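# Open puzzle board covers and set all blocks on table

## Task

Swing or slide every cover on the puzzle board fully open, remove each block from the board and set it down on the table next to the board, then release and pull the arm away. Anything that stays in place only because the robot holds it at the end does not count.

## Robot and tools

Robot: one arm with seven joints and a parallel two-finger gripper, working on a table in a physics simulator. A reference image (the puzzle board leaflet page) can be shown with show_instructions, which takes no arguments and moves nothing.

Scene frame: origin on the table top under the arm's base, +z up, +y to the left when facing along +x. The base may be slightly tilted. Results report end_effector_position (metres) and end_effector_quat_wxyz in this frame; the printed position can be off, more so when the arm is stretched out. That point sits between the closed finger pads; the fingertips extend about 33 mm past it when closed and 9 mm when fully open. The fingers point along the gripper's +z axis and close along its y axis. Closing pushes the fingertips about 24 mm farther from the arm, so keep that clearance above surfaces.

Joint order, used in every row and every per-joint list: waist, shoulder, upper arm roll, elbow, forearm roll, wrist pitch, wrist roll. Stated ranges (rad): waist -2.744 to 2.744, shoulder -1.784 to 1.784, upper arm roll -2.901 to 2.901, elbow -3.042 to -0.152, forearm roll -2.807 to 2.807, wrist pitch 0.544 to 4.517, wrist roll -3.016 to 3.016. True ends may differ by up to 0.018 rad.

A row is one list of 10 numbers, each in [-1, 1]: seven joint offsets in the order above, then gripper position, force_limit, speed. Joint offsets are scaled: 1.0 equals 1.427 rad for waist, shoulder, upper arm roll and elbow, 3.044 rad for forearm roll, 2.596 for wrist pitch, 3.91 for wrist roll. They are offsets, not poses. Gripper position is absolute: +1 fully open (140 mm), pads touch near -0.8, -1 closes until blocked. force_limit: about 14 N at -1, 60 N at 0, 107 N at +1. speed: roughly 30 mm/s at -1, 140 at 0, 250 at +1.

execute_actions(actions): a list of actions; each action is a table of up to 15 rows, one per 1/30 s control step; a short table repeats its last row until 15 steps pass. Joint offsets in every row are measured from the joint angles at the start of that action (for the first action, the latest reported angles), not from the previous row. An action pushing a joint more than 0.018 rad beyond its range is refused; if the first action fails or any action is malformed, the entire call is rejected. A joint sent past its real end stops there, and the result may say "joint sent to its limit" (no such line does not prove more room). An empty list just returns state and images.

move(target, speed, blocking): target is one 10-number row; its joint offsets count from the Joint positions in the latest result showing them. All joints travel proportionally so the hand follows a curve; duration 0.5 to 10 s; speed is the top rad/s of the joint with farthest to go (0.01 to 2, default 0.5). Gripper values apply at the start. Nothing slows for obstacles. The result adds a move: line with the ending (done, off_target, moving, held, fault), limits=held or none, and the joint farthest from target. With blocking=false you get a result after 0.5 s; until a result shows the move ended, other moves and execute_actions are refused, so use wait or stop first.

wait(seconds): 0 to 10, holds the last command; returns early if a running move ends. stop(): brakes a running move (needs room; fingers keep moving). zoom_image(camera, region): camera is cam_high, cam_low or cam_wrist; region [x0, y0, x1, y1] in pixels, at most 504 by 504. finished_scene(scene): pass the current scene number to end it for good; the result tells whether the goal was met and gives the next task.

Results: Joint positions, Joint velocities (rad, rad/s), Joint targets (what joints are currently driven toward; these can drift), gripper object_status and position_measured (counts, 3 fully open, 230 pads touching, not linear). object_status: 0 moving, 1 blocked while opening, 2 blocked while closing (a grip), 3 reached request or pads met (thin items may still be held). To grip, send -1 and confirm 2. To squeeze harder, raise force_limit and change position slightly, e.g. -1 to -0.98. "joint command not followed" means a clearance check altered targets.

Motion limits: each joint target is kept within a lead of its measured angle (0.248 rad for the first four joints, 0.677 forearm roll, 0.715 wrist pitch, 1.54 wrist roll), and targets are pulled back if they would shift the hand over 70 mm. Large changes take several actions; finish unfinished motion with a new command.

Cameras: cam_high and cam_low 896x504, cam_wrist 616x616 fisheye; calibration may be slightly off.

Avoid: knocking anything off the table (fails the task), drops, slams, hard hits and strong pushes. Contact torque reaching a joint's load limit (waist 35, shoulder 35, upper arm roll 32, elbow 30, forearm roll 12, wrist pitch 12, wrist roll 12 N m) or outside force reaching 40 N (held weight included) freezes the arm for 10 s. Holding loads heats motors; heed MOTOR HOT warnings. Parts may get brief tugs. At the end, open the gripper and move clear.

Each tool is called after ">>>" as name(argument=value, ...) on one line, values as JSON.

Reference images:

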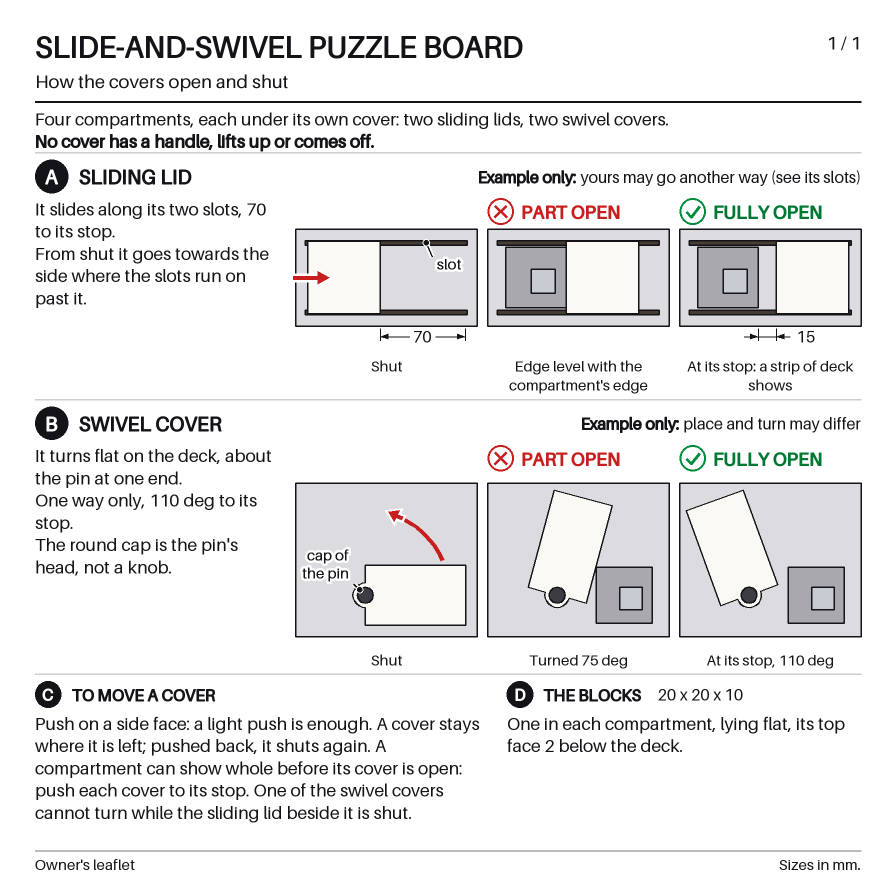

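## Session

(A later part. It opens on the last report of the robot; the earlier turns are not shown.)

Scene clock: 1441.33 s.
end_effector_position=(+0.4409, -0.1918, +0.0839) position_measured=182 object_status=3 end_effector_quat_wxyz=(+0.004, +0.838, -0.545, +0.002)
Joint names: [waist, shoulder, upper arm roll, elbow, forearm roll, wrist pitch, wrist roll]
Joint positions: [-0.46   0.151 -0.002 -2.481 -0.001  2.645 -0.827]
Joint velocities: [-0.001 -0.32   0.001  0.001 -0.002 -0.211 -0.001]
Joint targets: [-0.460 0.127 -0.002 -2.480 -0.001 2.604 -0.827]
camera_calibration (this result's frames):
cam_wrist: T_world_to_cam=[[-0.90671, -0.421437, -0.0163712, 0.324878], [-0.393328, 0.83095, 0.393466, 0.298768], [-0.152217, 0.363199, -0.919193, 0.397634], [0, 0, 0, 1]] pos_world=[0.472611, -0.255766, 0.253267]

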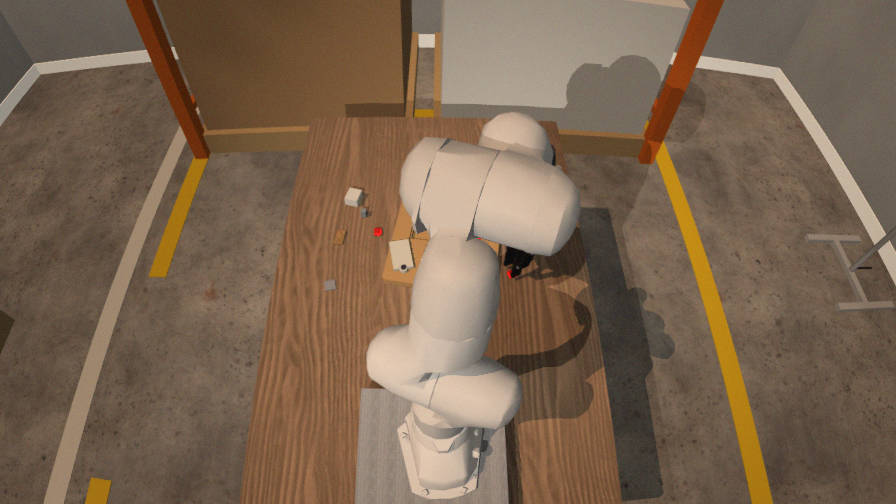

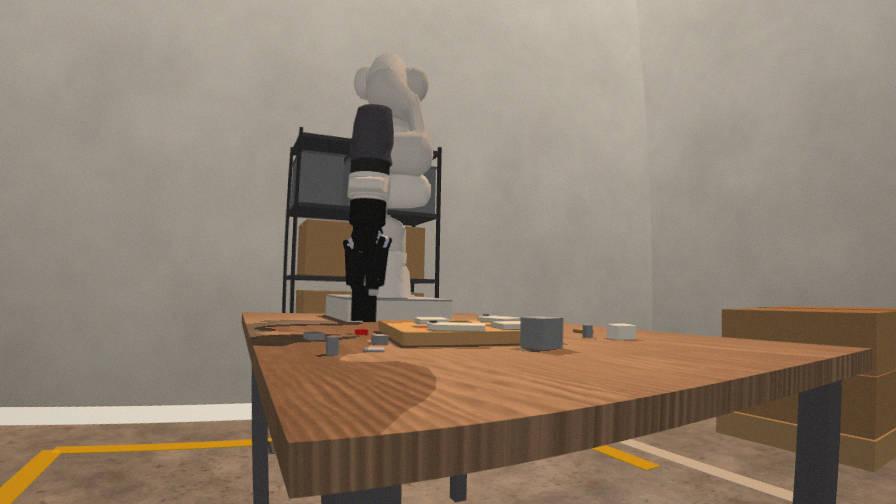

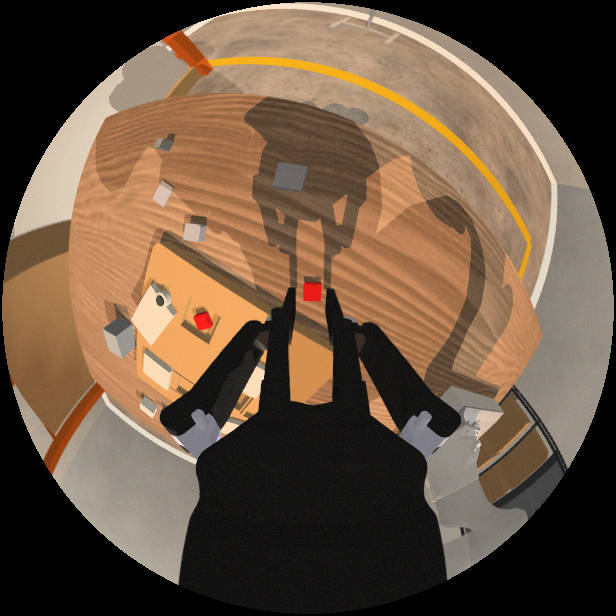

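>>> move(target=[0.1552,0.1153,0.0014,0.2103,0,-0.0545,0.0036,-0.3,-0.5,0.2], speed=0.6)

>>> zoom_image(camera="cam_wrist", region=[260, 245, 360, 345])

Scene clock: 1451.90 s.
end_effector_position=(+0.5550, -0.1046, +0.0952) position_measured=167 object_status=3 end_effector_quat_wxyz=(+0.003, +0.892, -0.452, +0.001)
Joint names: [waist, shoulder, upper arm roll, elbow, forearm roll, wrist pitch, wrist roll]
Joint positions: [-0.241  0.313  0.002 -2.183 -0.001  2.508 -0.818]
Joint velocities: [-0.001  0.001  0.002  0.001 -0.001 -0.005  0.003]
Joint targets: [-0.239 0.316 0.000 -2.181 -0.001 2.503 -0.813]
move: done; limits=none; farthest joint: the wrist pitch, 0.005 radians from its target (0.105 radians at the start)
camera_calibration (this result's frames):
cam_wrist: T_world_to_cam=[[-0.796263, -0.604707, -0.017173, 0.384947], [-0.560513, 0.726794, 0.396984, 0.348322], [-0.227578, 0.325729, -0.917665, 0.431466], [0, 0, 0, 1]] pos_world=[0.59995, -0.160919, 0.264274]

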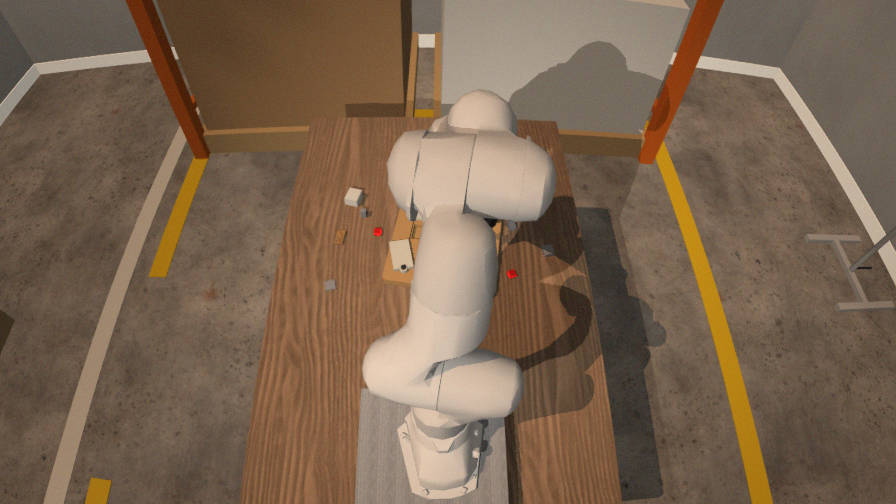

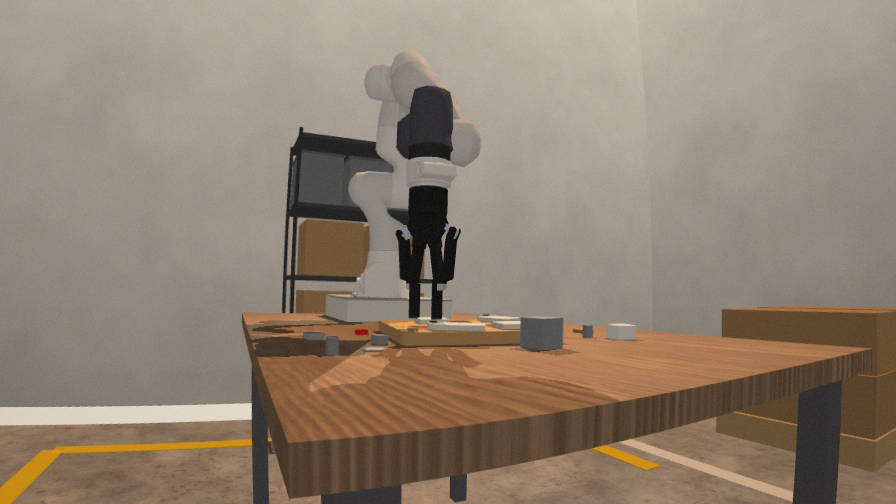

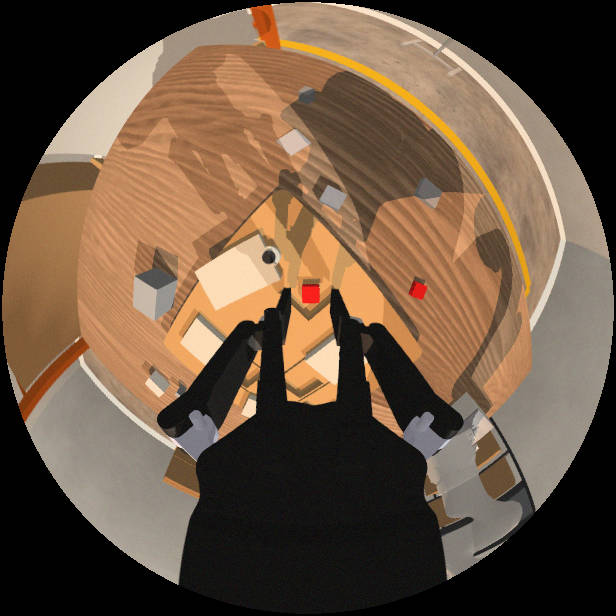

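Region (260, 245, 360, 345) of cam_wrist's 616x616 image, scaled by 5.040, with more detail than that image has.

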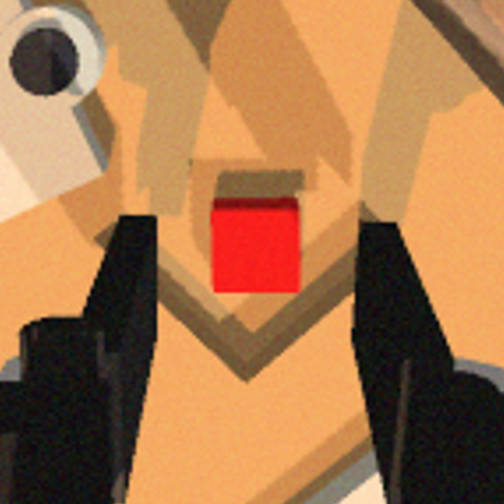

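>>> execute_actions(actions=[[[0,0,0,0,0,0.002,-0.003,-1,-0.5,0.5],[0,0,0,0,0,0.0035,-0.006,-1,-0.5,0.5],[0,0.001,0,0,0,0.005,-0.009,-1,-0.5,0.5],[0,0.002,0,0,0,0.0065,-0.011,-1,-0.5,0.5],[0,0.0035,0,0,0,0.008,-0.012,-1,-0.5,0.5],[0,0.0055,0,0,0,0.0095,-0.012,-1,-0.5,0.5],[0,0.0075,0,0,0,0.011,-0.012,-1,-0.5,0.5],[0,0.0095,0,0,0,0.0125,-0.012,-1,-0.5,0.5],[0,0.0115,0,0,0,0.014,-0.012,-1,-0.5,0.5],[0,0.0135,0,0,0,0.015,-0.012,-1,-0.5,0.5],[0,0.0152,0,0,0,0.0155,-0.012,-1,-0.5,0.5],[0,0.0167,0,0,0,0.0155,-0.012,-1,-0.5,0.5],[0,0.018,0,0,0,0.0155,-0.012,-1,-0.5,0.5],[0,0.0191,0,0,0,0.0155,-0.012,-1,-0.5,0.5],[0,0.02,0,0,0,0.0155,-0.012,-1,-0.5,0.5]],[[0,0.0045,0,0,0,0.0038,-0.002,-1,-0.5,0.5],[0,0.0053,0,0,0,0.0038,-0.002,-1,-0.5,0.5],[0,0.0061,0,0,0,0.0038,-0.002,-1,-0.5,0.5],[0,0.0069,0,0,0,0.0038,-0.002,-1,-0.5,0.5],[0,0.0077,0,0,0,0.0038,-0.002,-1,-0.5,0.5],[0,0.0085,0,0,0,0.0038,-0.002,-1,-0.5,0.5],[0,0.0093,0,0,0,0.0038,-0.002,-1,-0.5,0.5],[0,0.0101,0,0,0,0.0038,-0.002,-1,-0.5,0.5],[0,0.0109,0,0,0,0.0038,-0.002,-1,-0.5,0.5],[0,0.0117,0,0,0,0.0038,-0.002,-1,-0.5,0.5],[0,0.0125,0,0,0,0.0038,-0.002,-1,-0.5,0.5],[0,0.0133,0,0,0,0.0038,-0.002,-1,-0.5,0.5],[0,0.0141,0,0,0,0.0038,-0.002,-1,-0.5,0.5],[0,0.0149,0,0,0,0.0038,-0.002,-1,-0.5,0.5],[0,0.0155,0,0,0,0.0038,-0.002,-1,-0.5,0.5]]])

>>> zoom_image(camera="cam_wrist", region=[260, 245, 360, 345])

Scene clock: 1473.63 s.
end_effector_position=(+0.5556, -0.1049, +0.0789) position_measured=232 object_status=3 end_effector_quat_wxyz=(+0.003, +0.900, -0.437, +0.002)
Joint names: [waist, shoulder, upper arm roll, elbow, forearm roll, wrist pitch, wrist roll]
Joint positions: [-0.241  0.348  0.002 -2.183 -0.001  2.544 -0.853]
Joint velocities: [-0.     0.001 -0.001 -0.    -0.     0.001 -0.002]
Joint targets: [-0.241 0.357 0.002 -2.183 -0.001 2.548 -0.858]
camera_calibration (this result's frames):
cam_wrist: T_world_to_cam=[[-0.774701, -0.632081, -0.0176904, 0.370132], [-0.585805, 0.706889, 0.396409, 0.367339], [-0.238057, 0.317461, -0.917904, 0.421683], [0, 0, 0, 1]] pos_world=[0.602315, -0.159583, 0.247996]

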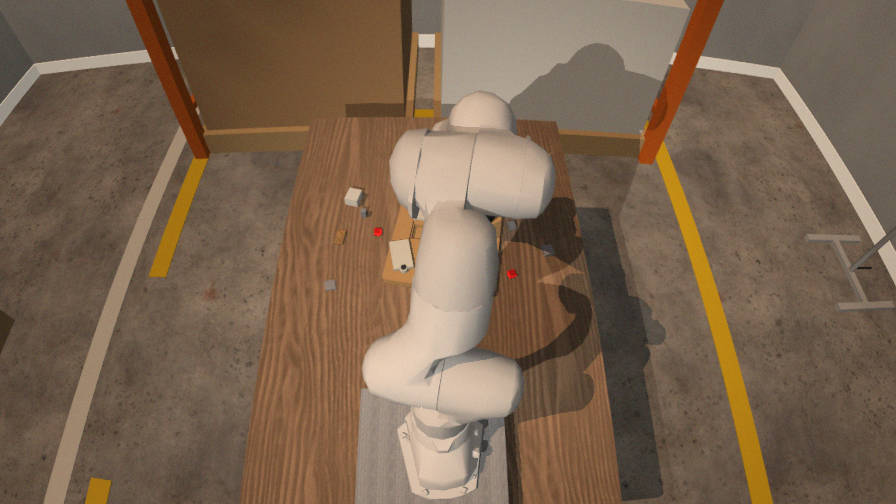

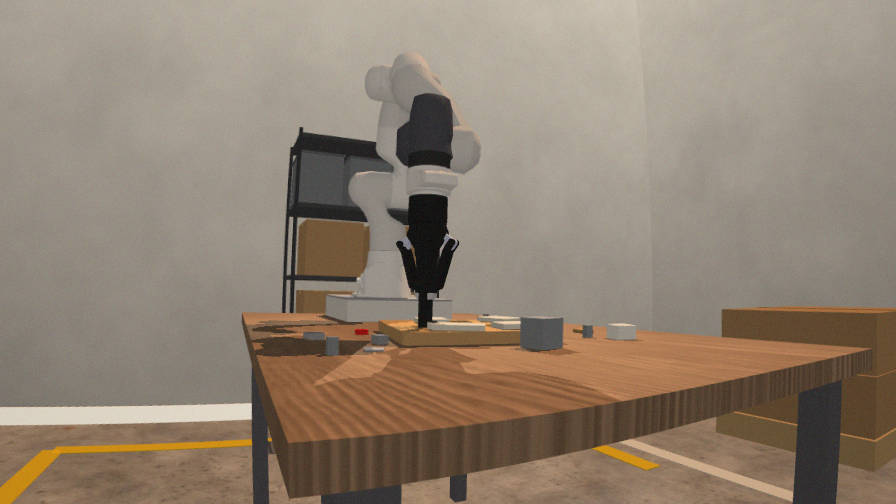

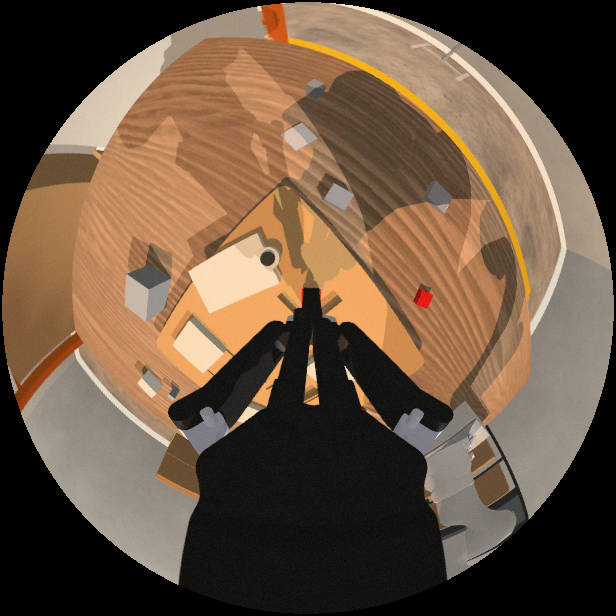

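Region (260, 245, 360, 345) of cam_wrist's 616x616 image, scaled by 5.040, with more detail than that image has.

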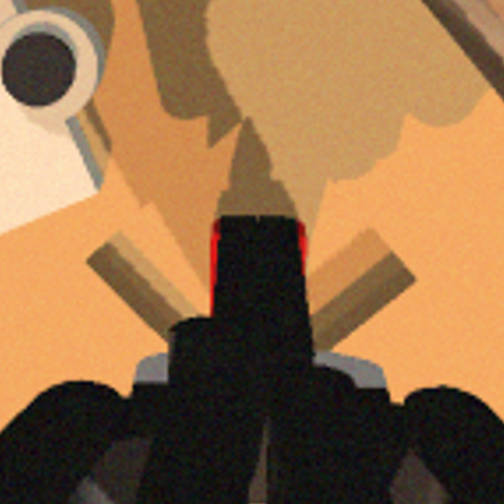

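>>> execute_actions(actions=[[[0,0.007,0,0,0,0.001,-0.006,-1,-0.5,0.5],[0,0.007,0,0,0,0.001,-0.016,-1,-0.5,0.5],[-0.0005,0.007,0,0,0,0.001,-0.029,-1,-0.5,0.5],[-0.001,0.007,0,0,0,0.001,-0.043,-1,-0.5,0.5],[-0.0015,0.007,0,0,0,0.001,-0.057,-1,-0.5,0.5],[-0.002,0.007,0,0,0,0.001,-0.071,-1,-0.5,0.5],[-0.0023,0.007,0,0,0,0.001,-0.085,-1,-0.5,0.5],[-0.0026,0.007,0,0,0,0.001,-0.099,-1,-0.5,0.5],[-0.0029,0.007,0,0,0,0.001,-0.113,-1,-0.5,0.5],[-0.0032,0.007,0,0,0,0.001,-0.127,-1,-0.5,0.5],[-0.0035,0.007,0,0,0,0.001,-0.141,-1,-0.5,0.5],[-0.0035,0.007,0,0,0,0.001,-0.155,-1,-0.5,0.5],[-0.0035,0.007,0,0,0,0.001,-0.169,-1,-0.5,0.5],[-0.0035,0.007,0,0,0,0.001,-0.183,-1,-0.5,0.5],[-0.0035,0.007,0,0,0,0.001,-0.1936,-1,-0.5,0.5]]])

Scene clock: 1484.67 s.
end_effector_position=(+0.5563, -0.1059, +0.0789) position_measured=232 object_status=3 end_effector_quat_wxyz=(+0.003, +0.967, -0.256, +0.002)
Joint names: [waist, shoulder, upper arm roll, elbow, forearm roll, wrist pitch, wrist roll]
Joint positions: [-0.242  0.349  0.002 -2.182 -0.001  2.545 -1.24 ]
Joint velocities: [-0.004 -0.    -0.     0.001  0.     0.003 -1.209]
Joint targets: [-0.246 0.358 0.002 -2.183 -0.001 2.546 -1.610]
camera_calibration (this result's frames):
cam_wrist: T_world_to_cam=[[-0.480086, -0.877066, -0.0164833, 0.180135], [-0.808499, 0.435107, 0.396247, 0.463607], [-0.340363, 0.203559, -0.917996, 0.467063], [0, 0, 0, 1]] pos_world=[0.620277, -0.138803, 0.248029]

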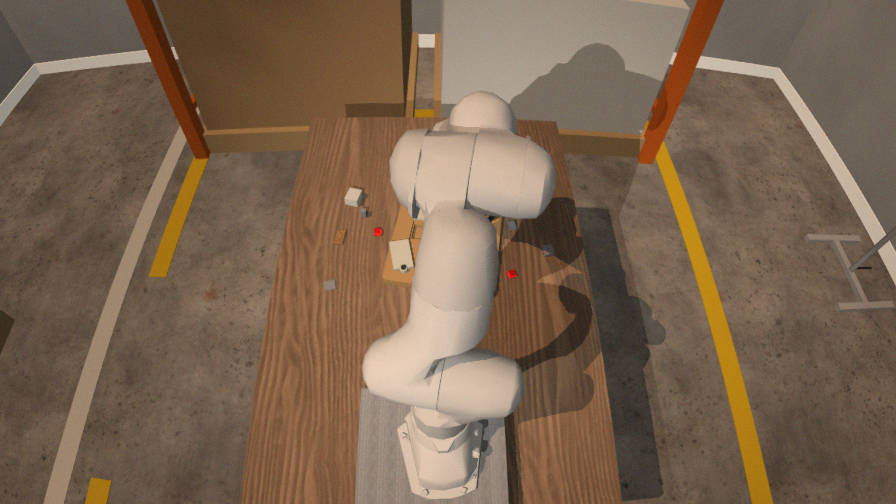

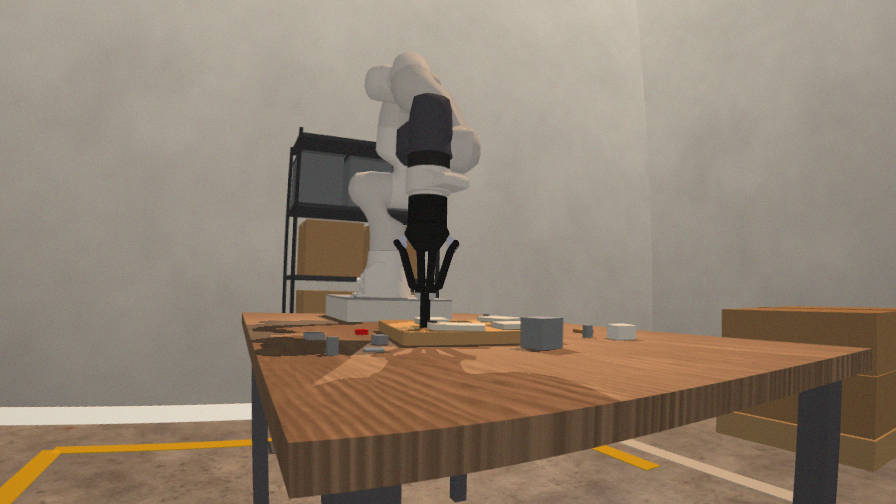

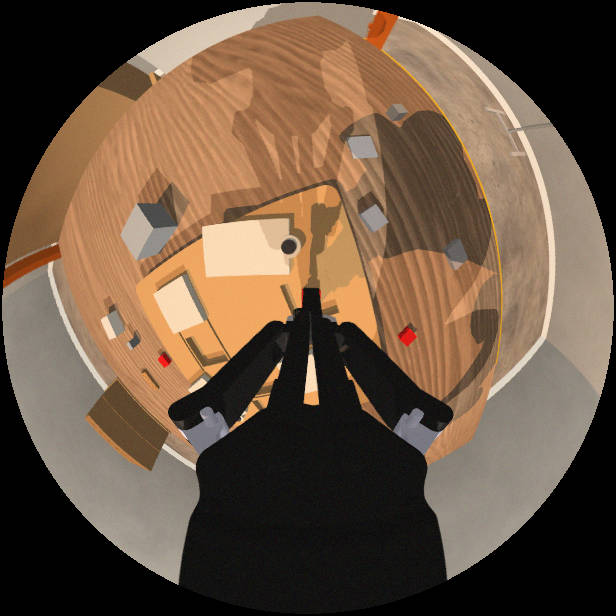

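>>> execute_actions(actions=[[[0,0,0,0,0,0,-0.094,-1,-0.5,0.5],[0,-0.002,0,0,0,0,-0.094,-1,-0.5,0.5],[0,-0.004,0,0,0,0,-0.094,-1,-0.5,0.5],[0,-0.005,0,0,0,0,-0.094,-1,-0.5,0.5],[0,-0.0058,0,0,0,0,-0.094,-1,-0.5,0.5],[0,-0.0058,0,0,0,0,-0.094,-1,-0.5,0.5],[0,-0.0058,0,0,0,0,-0.094,-0.5,-0.5,0.5]]])

>>> zoom_image(camera="cam_wrist", region=[260, 250, 360, 350])

Scene clock: 1495.30 s.
end_effector_position=(+0.5583, -0.1064, +0.0822) position_measured=192 object_status=0 end_effector_quat_wxyz=(+0.004, +0.997, -0.077, +0.005)
Joint names: [waist, shoulder, upper arm roll, elbow, forearm roll, wrist pitch, wrist roll]
Joint positions: [-0.242  0.343  0.002 -2.181 -0.001  2.546 -1.606]
Joint velocities: [ 0.001  0.001 -0.001  0.     0.     0.    -0.   ]
Joint targets: [-0.242 0.341 0.002 -2.182 -0.001 2.545 -1.608]
camera_calibration (this result's frames):
cam_wrist: T_world_to_cam=[[-0.135371, -0.990689, -0.01446, -0.0240838], [-0.912116, 0.118909, 0.392307, 0.488667], [-0.386935, 0.0662964, -0.919721, 0.482425], [0, 0, 0, 1]] pos_world=[0.629128, -0.113949, 0.25164]

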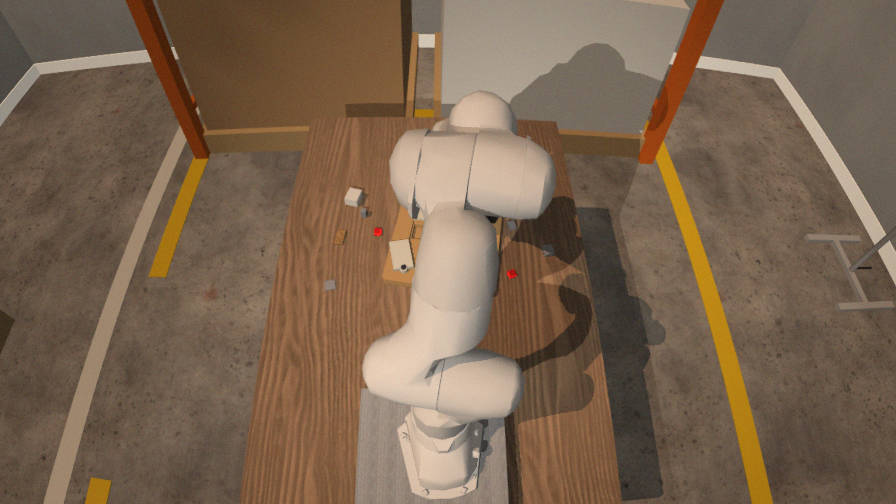

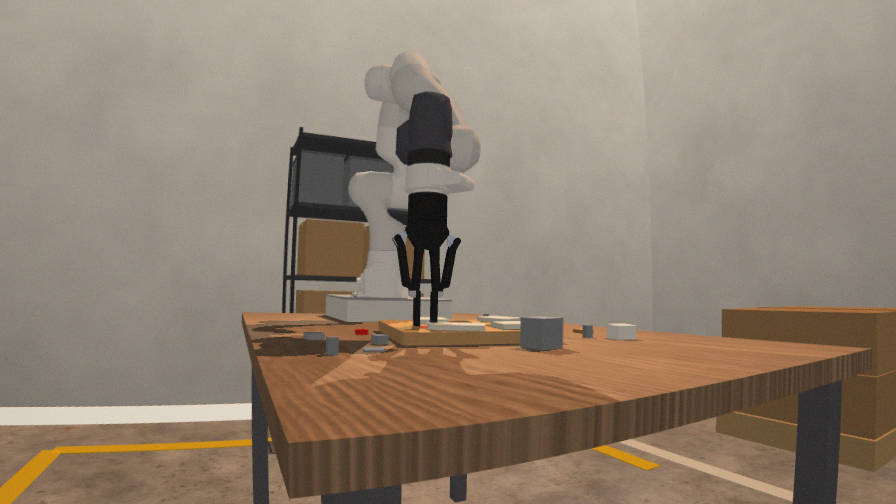

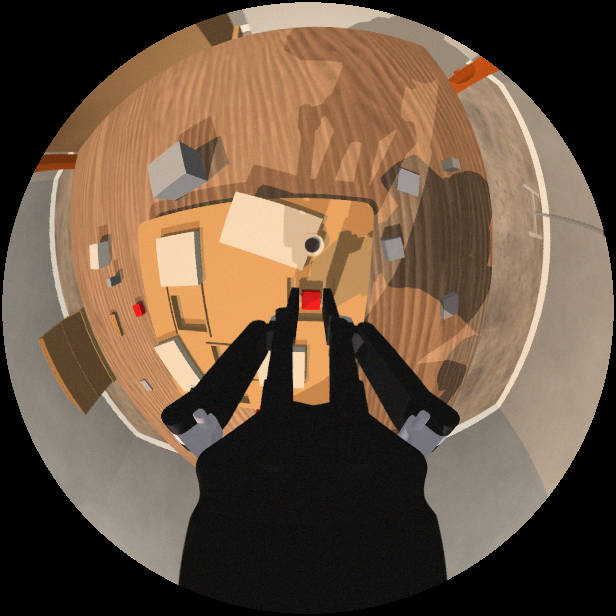

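Region (260, 250, 360, 350) of cam_wrist's 616x616 image, scaled by 5.040, with more detail than that image has.

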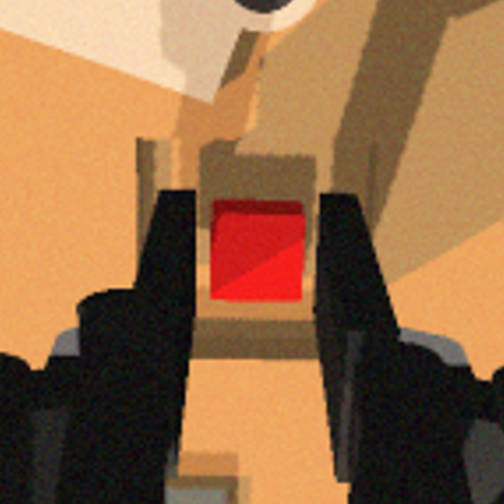

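>>> execute_actions(actions=[[[0,0.0015,0,0,0,0.002,0,-0.5,0,-0.4],[0,0.003,0,0,0,0.003,0,-0.5,0,-0.4],[0,0.0045,0,0,0,0.004,0,-0.5,0,-0.4],[0,0.0062,0,0,0,0.005,0,-0.5,0,-0.4],[0,0.008,0,0,0,0.006,0,-0.5,0,-0.4],[0,0.0098,0,0,0,0.0067,0,-0.5,0,-0.4],[0,0.0116,0,0,0,0.0067,0,-0.5,0,-0.4],[0,0.0132,0,0,0,0.0067,0,-0.5,0,-0.4],[0,0.0146,0,0,0,0.0067,0,-0.5,0,-0.4],[0,0.0157,0,0,0,0.0067,0,-0.5,0,-0.4],[0,0.0165,0,0,0,0.0067,0,-0.5,0,-0.4]],[[0,0,0,0,0,0,0,-1,0,-0.4]]])

Scene clock: 1505.03 s.
end_effector_position=(+0.5553, -0.1059, +0.0715) position_measured=207 object_status=2 end_effector_quat_wxyz=(+0.003, +0.997, -0.077, +0.000)
Joint names: [waist, shoulder, upper arm roll, elbow, forearm roll, wrist pitch, wrist roll]
Joint positions: [-0.242  0.364  0.002 -2.181 -0.001  2.557 -1.606]
Joint velocities: [ 0.001  0.001 -0.     0.     0.    -0.    -0.   ]
Joint targets: [-0.242 0.364 0.002 -2.181 -0.001 2.557 -1.606]
camera_calibration (this result's frames):
cam_wrist: T_world_to_cam=[[-0.135569, -0.990654, -0.0150002, -0.0239752], [-0.908465, 0.118252, 0.400883, 0.487308], [-0.395363, 0.0679745, -0.916006, 0.475955], [0, 0, 0, 1]] pos_world=[0.627627, -0.113729, 0.240264]

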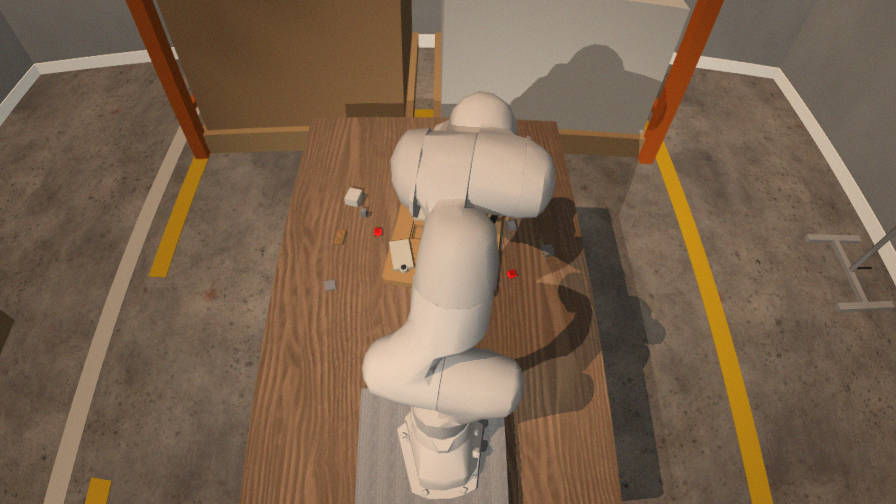

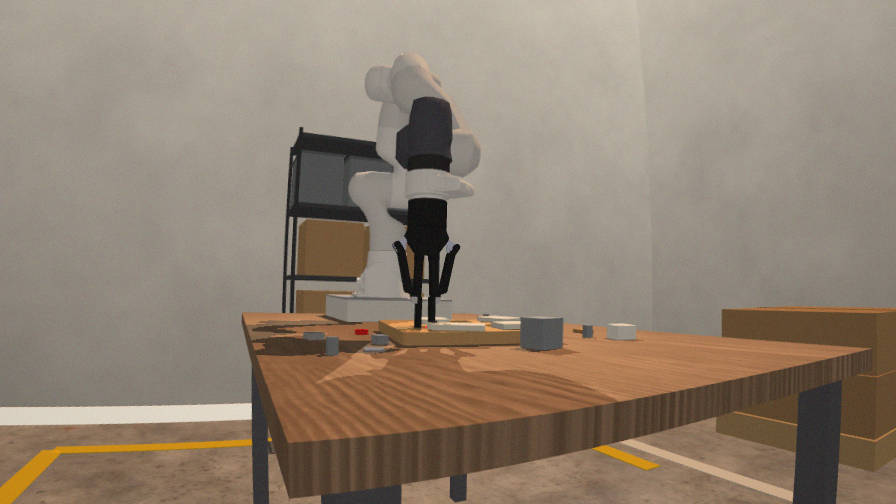

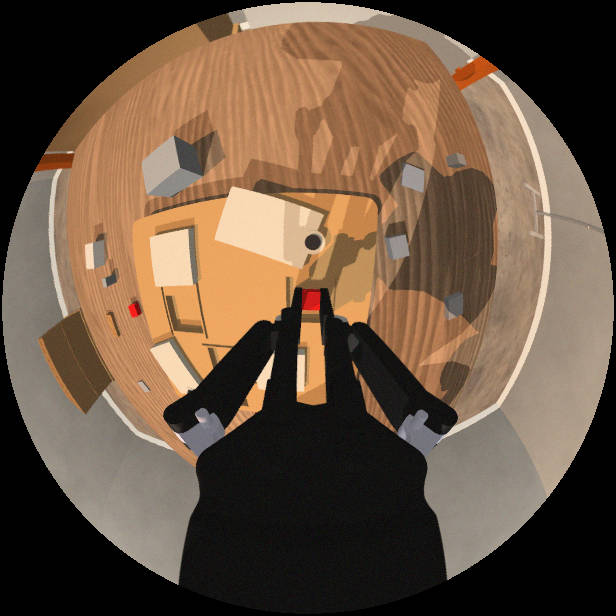

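>>> execute_actions(actions=[[[0,-0.001,0,0,0,-0.002,0,-1,0,-0.4],[0,-0.003,0,0,0,-0.004,0,-1,0,-0.4],[0,-0.006,0,0,0,-0.006,0,-1,0,-0.4],[0,-0.0095,0,0,0,-0.008,0,-1,0,-0.4],[0,-0.013,0,0,0,-0.01,0,-1,0,-0.4],[0,-0.0165,0,0,0,-0.012,0,-1,0,-0.4],[0,-0.02,0,0,0,-0.014,0,-1,0,-0.4],[0,-0.0235,0,0,0,-0.016,0,-1,0,-0.4],[0,-0.027,0,0,0,-0.0175,0,-1,0,-0.4],[0,-0.03,0,0,0,-0.0185,0,-1,0,-0.4],[0,-0.032,0,0,0,-0.0185,0,-1,0,-0.4],[0,-0.0335,0,0,0,-0.0185,0,-1,0,-0.4],[-0.001,-0.034,0,0,0,-0.0185,0,-1,0,-0.4],[-0.003,-0.034,0,0,0,-0.0185,0,-1,0,-0.4],[-0.007,-0.034,0,0,0,-0.0185,0,-1,0,-0.4]],[[-0.012,-0.002,0,0,0,-0.002,0,-1,0,-0.4],[-0.02,-0.002,0,0,0,-0.002,0,-1,0,-0.4],[-0.03,-0.002,0,0,0,-0.002,0,-1,0,-0.4],[-0.041,-0.002,0,0,0,-0.002,0,-1,0,-0.4],[-0.053,-0.002,0,0,0,-0.002,0,-1,0,-0.4],[-0.065,-0.002,0,0,0,-0.002,0,-1,0,-0.4],[-0.077,-0.002,0,0,0,-0.002,0,-1,0,-0.4],[-0.089,-0.002,0,0,0,-0.002,0,-1,0,-0.4],[-0.1,-0.002,0,0,0,-0.002,0,-1,0,-0.4],[-0.11,-0.002,0,0,0,-0.002,0,-1,0,-0.4],[-0.119,-0.002,0,0,0,-0.002,0,-1,0,-0.4],[-0.126,-0.002,0,0,0,-0.002,0,-1,0,-0.4],[-0.131,-0.002,0,0,0,-0.002,0,-1,0,-0.4],[-0.134,-0.002,0,0,0,-0.002,0,-1,0,-0.4],[-0.136,-0.002,0,0,0,-0.002,0,-1,0,-0.4]]])

Scene clock: 1527.13 s.
end_effector_position=(+0.5291, -0.2070, +0.0950) position_measured=207 object_status=2 end_effector_quat_wxyz=(+0.005, +0.986, -0.168, +0.005)
Joint names: [waist, shoulder, upper arm roll, elbow, forearm roll, wrist pitch, wrist roll]
Joint positions: [-0.425  0.318 -0.    -2.181 -0.001  2.52  -1.606]
Joint velocities: [-0.211  0.    -0.022 -0.001  0.    -0.001  0.001]
Joint targets: [-0.438 0.316 0.002 -2.181 -0.001 2.516 -1.606]
camera_calibration (this result's frames):
cam_wrist: T_world_to_cam=[[-0.314699, -0.949119, -0.0117411, -0.0242565], [-0.874885, 0.285243, 0.391425, 0.483741], [-0.368159, 0.133453, -0.920135, 0.493595], [0, 0, 0, 1]] pos_world=[0.597306, -0.226878, 0.264541]

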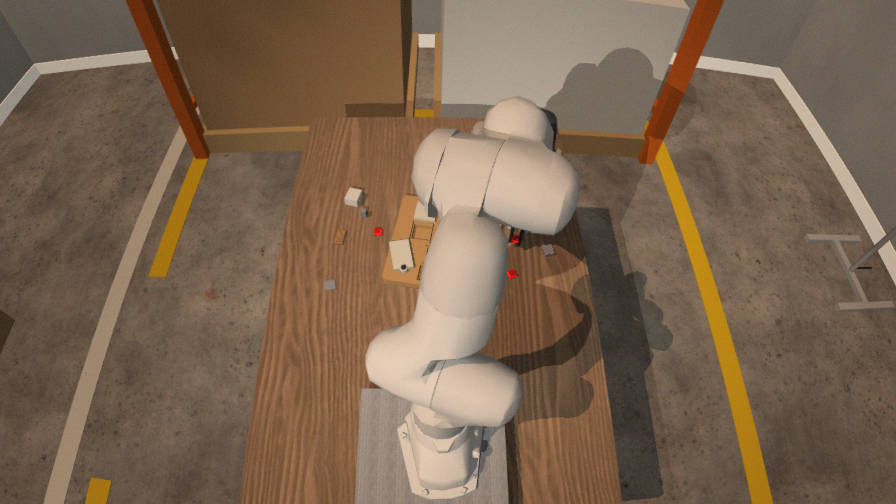

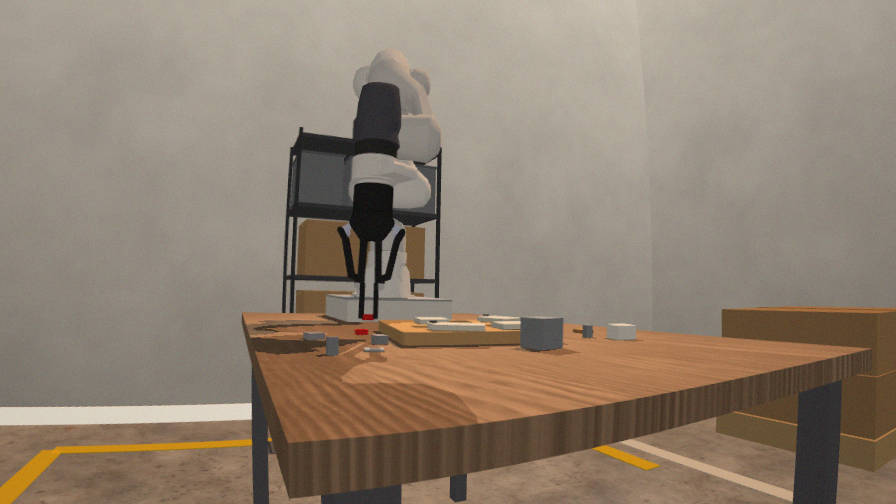

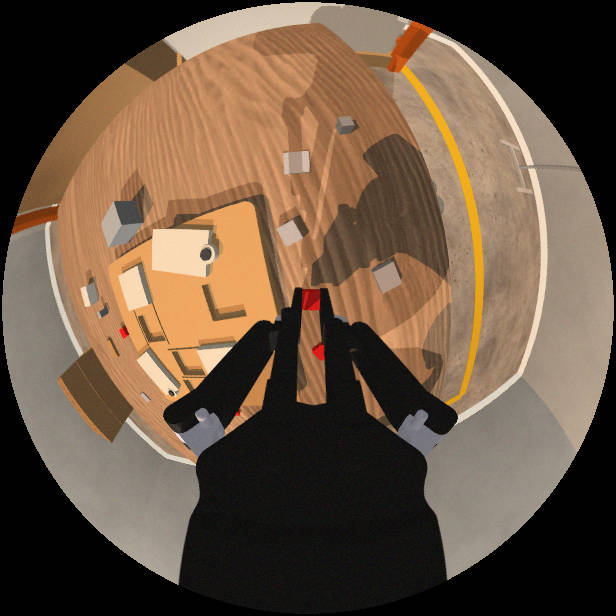

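>>> execute_actions(actions=[[[-0.008,0.0015,0,0,0,0.002,0,-1,0,-0.4],[-0.008,0.0035,0,0,0,0.004,0,-1,0,-0.4],[-0.008,0.006,0,0,0,0.006,0,-1,0,-0.4],[-0.008,0.009,0,0,0,0.0085,0,-1,0,-0.4],[-0.008,0.013,0,0,0,0.011,0,-1,0,-0.4],[-0.008,0.017,0,0,0,0.0135,0,-1,0,-0.4],[-0.008,0.021,0,0,0,0.016,0,-1,0,-0.4],[-0.008,0.025,0,0,0,0.0185,0,-1,0,-0.4],[-0.008,0.029,0,0,0,0.021,0,-1,0,-0.4],[-0.008,0.0325,0,0,0,0.023,0,-1,0,-0.4],[-0.008,0.036,0,0,0,0.0245,0,-1,0,-0.4],[-0.008,0.039,0,0,0,0.0256,0,-1,0,-0.4],[-0.008,0.0415,0,0,0,0.0256,0,-1,0,-0.4],[-0.008,0.0435,0,0,0,0.0256,0,-1,0,-0.4],[-0.008,0.045,0,0,0,0.0256,0,-1,0,-0.4]],[[0,0.0065,0,0,0,0.0062,0,-1,0,-0.4],[0,0.0073,0,0,0,0.0062,0,-1,0,-0.4],[0,0.0081,0,0,0,0.0062,0,-1,0,-0.4],[0,0.0089,0,0,0,0.0062,0,-1,0,-0.4],[0,0.0097,0,0,0,0.0062,0,-1,0,-0.4],[0,0.0105,0,0,0,0.0062,0,-1,0,-0.4],[0,0.0113,0,0,0,0.0062,0,-1,0,-0.4],[0,0.0121,0,0,0,0.0062,0,-1,0,-0.4],[0,0.0129,0,0,0,0.0062,0,-1,0,-0.4],[0,0.0137,0,0,0,0.0062,0,-1,0,-0.4],[0,0.0145,0,0,0,0.0062,0,-1,0,-0.4],[0,0.0153,0,0,0,0.0062,0,-1,0,-0.4],[0,0.0161,0,0,0,0.0062,0,-1,0,-0.4],[0,0.0169,0,0,0,0.0062,0,-1,0,-0.4],[0,0.0177,0,0,0,0.0062,0,-1,0,-0.4]]])

Scene clock: 1548.33 s.
end_effector_position=(+0.5229, -0.2113, +0.0594) position_measured=207 object_status=2 end_effector_quat_wxyz=(+0.004, +0.985, -0.173, -0.001)
Joint names: [waist, shoulder, upper arm roll, elbow, forearm roll, wrist pitch, wrist roll]
Joint positions: [-0.436  0.391  0.001 -2.181 -0.001  2.581 -1.606]
Joint velocities: [-0.     0.001 -0.    -0.001 -0.    -0.    -0.   ]
Joint targets: [-0.436 0.398 0.001 -2.181 -0.001 2.586 -1.606]
camera_calibration (this result's frames):
cam_wrist: T_world_to_cam=[[-0.325047, -0.945614, -0.0125822, -0.0244651], [-0.86747, 0.292835, 0.402173, 0.490603], [-0.376616, 0.14164, -0.915477, 0.46499], [0, 0, 0, 1]] pos_world=[0.592754, -0.232661, 0.228073]

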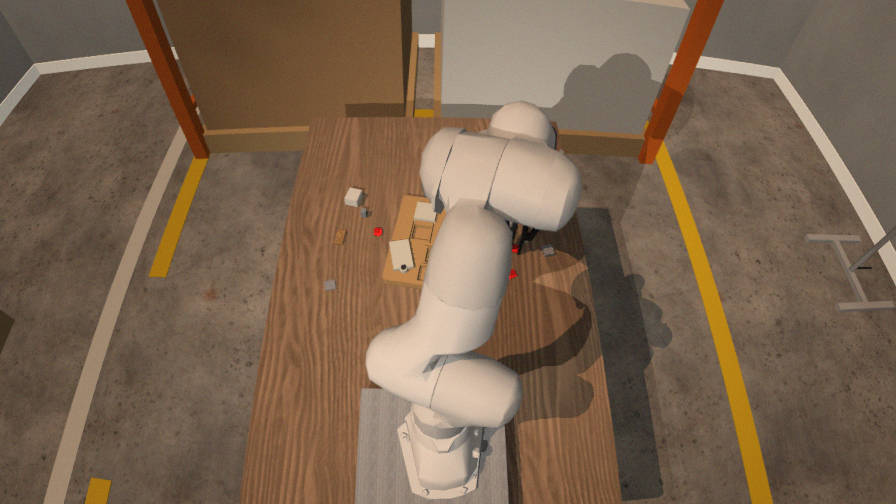

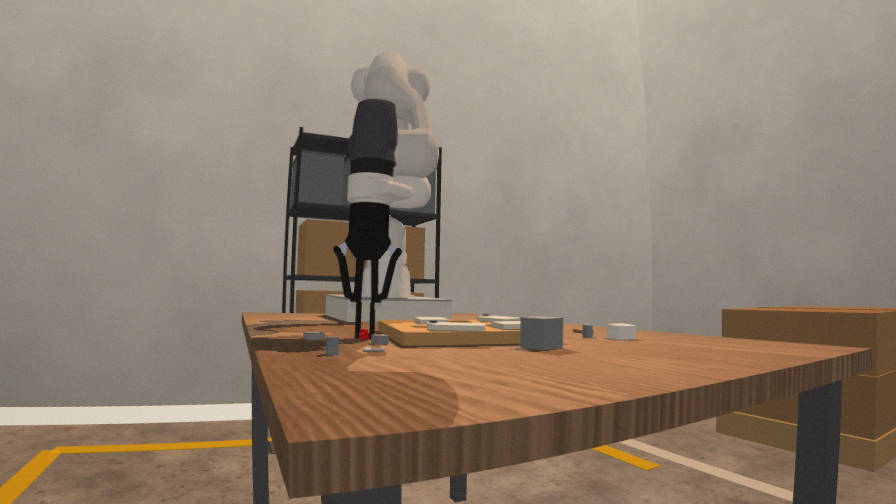

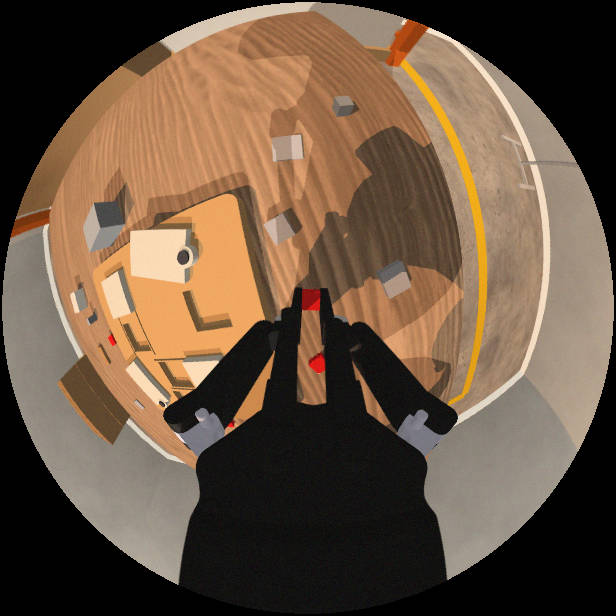

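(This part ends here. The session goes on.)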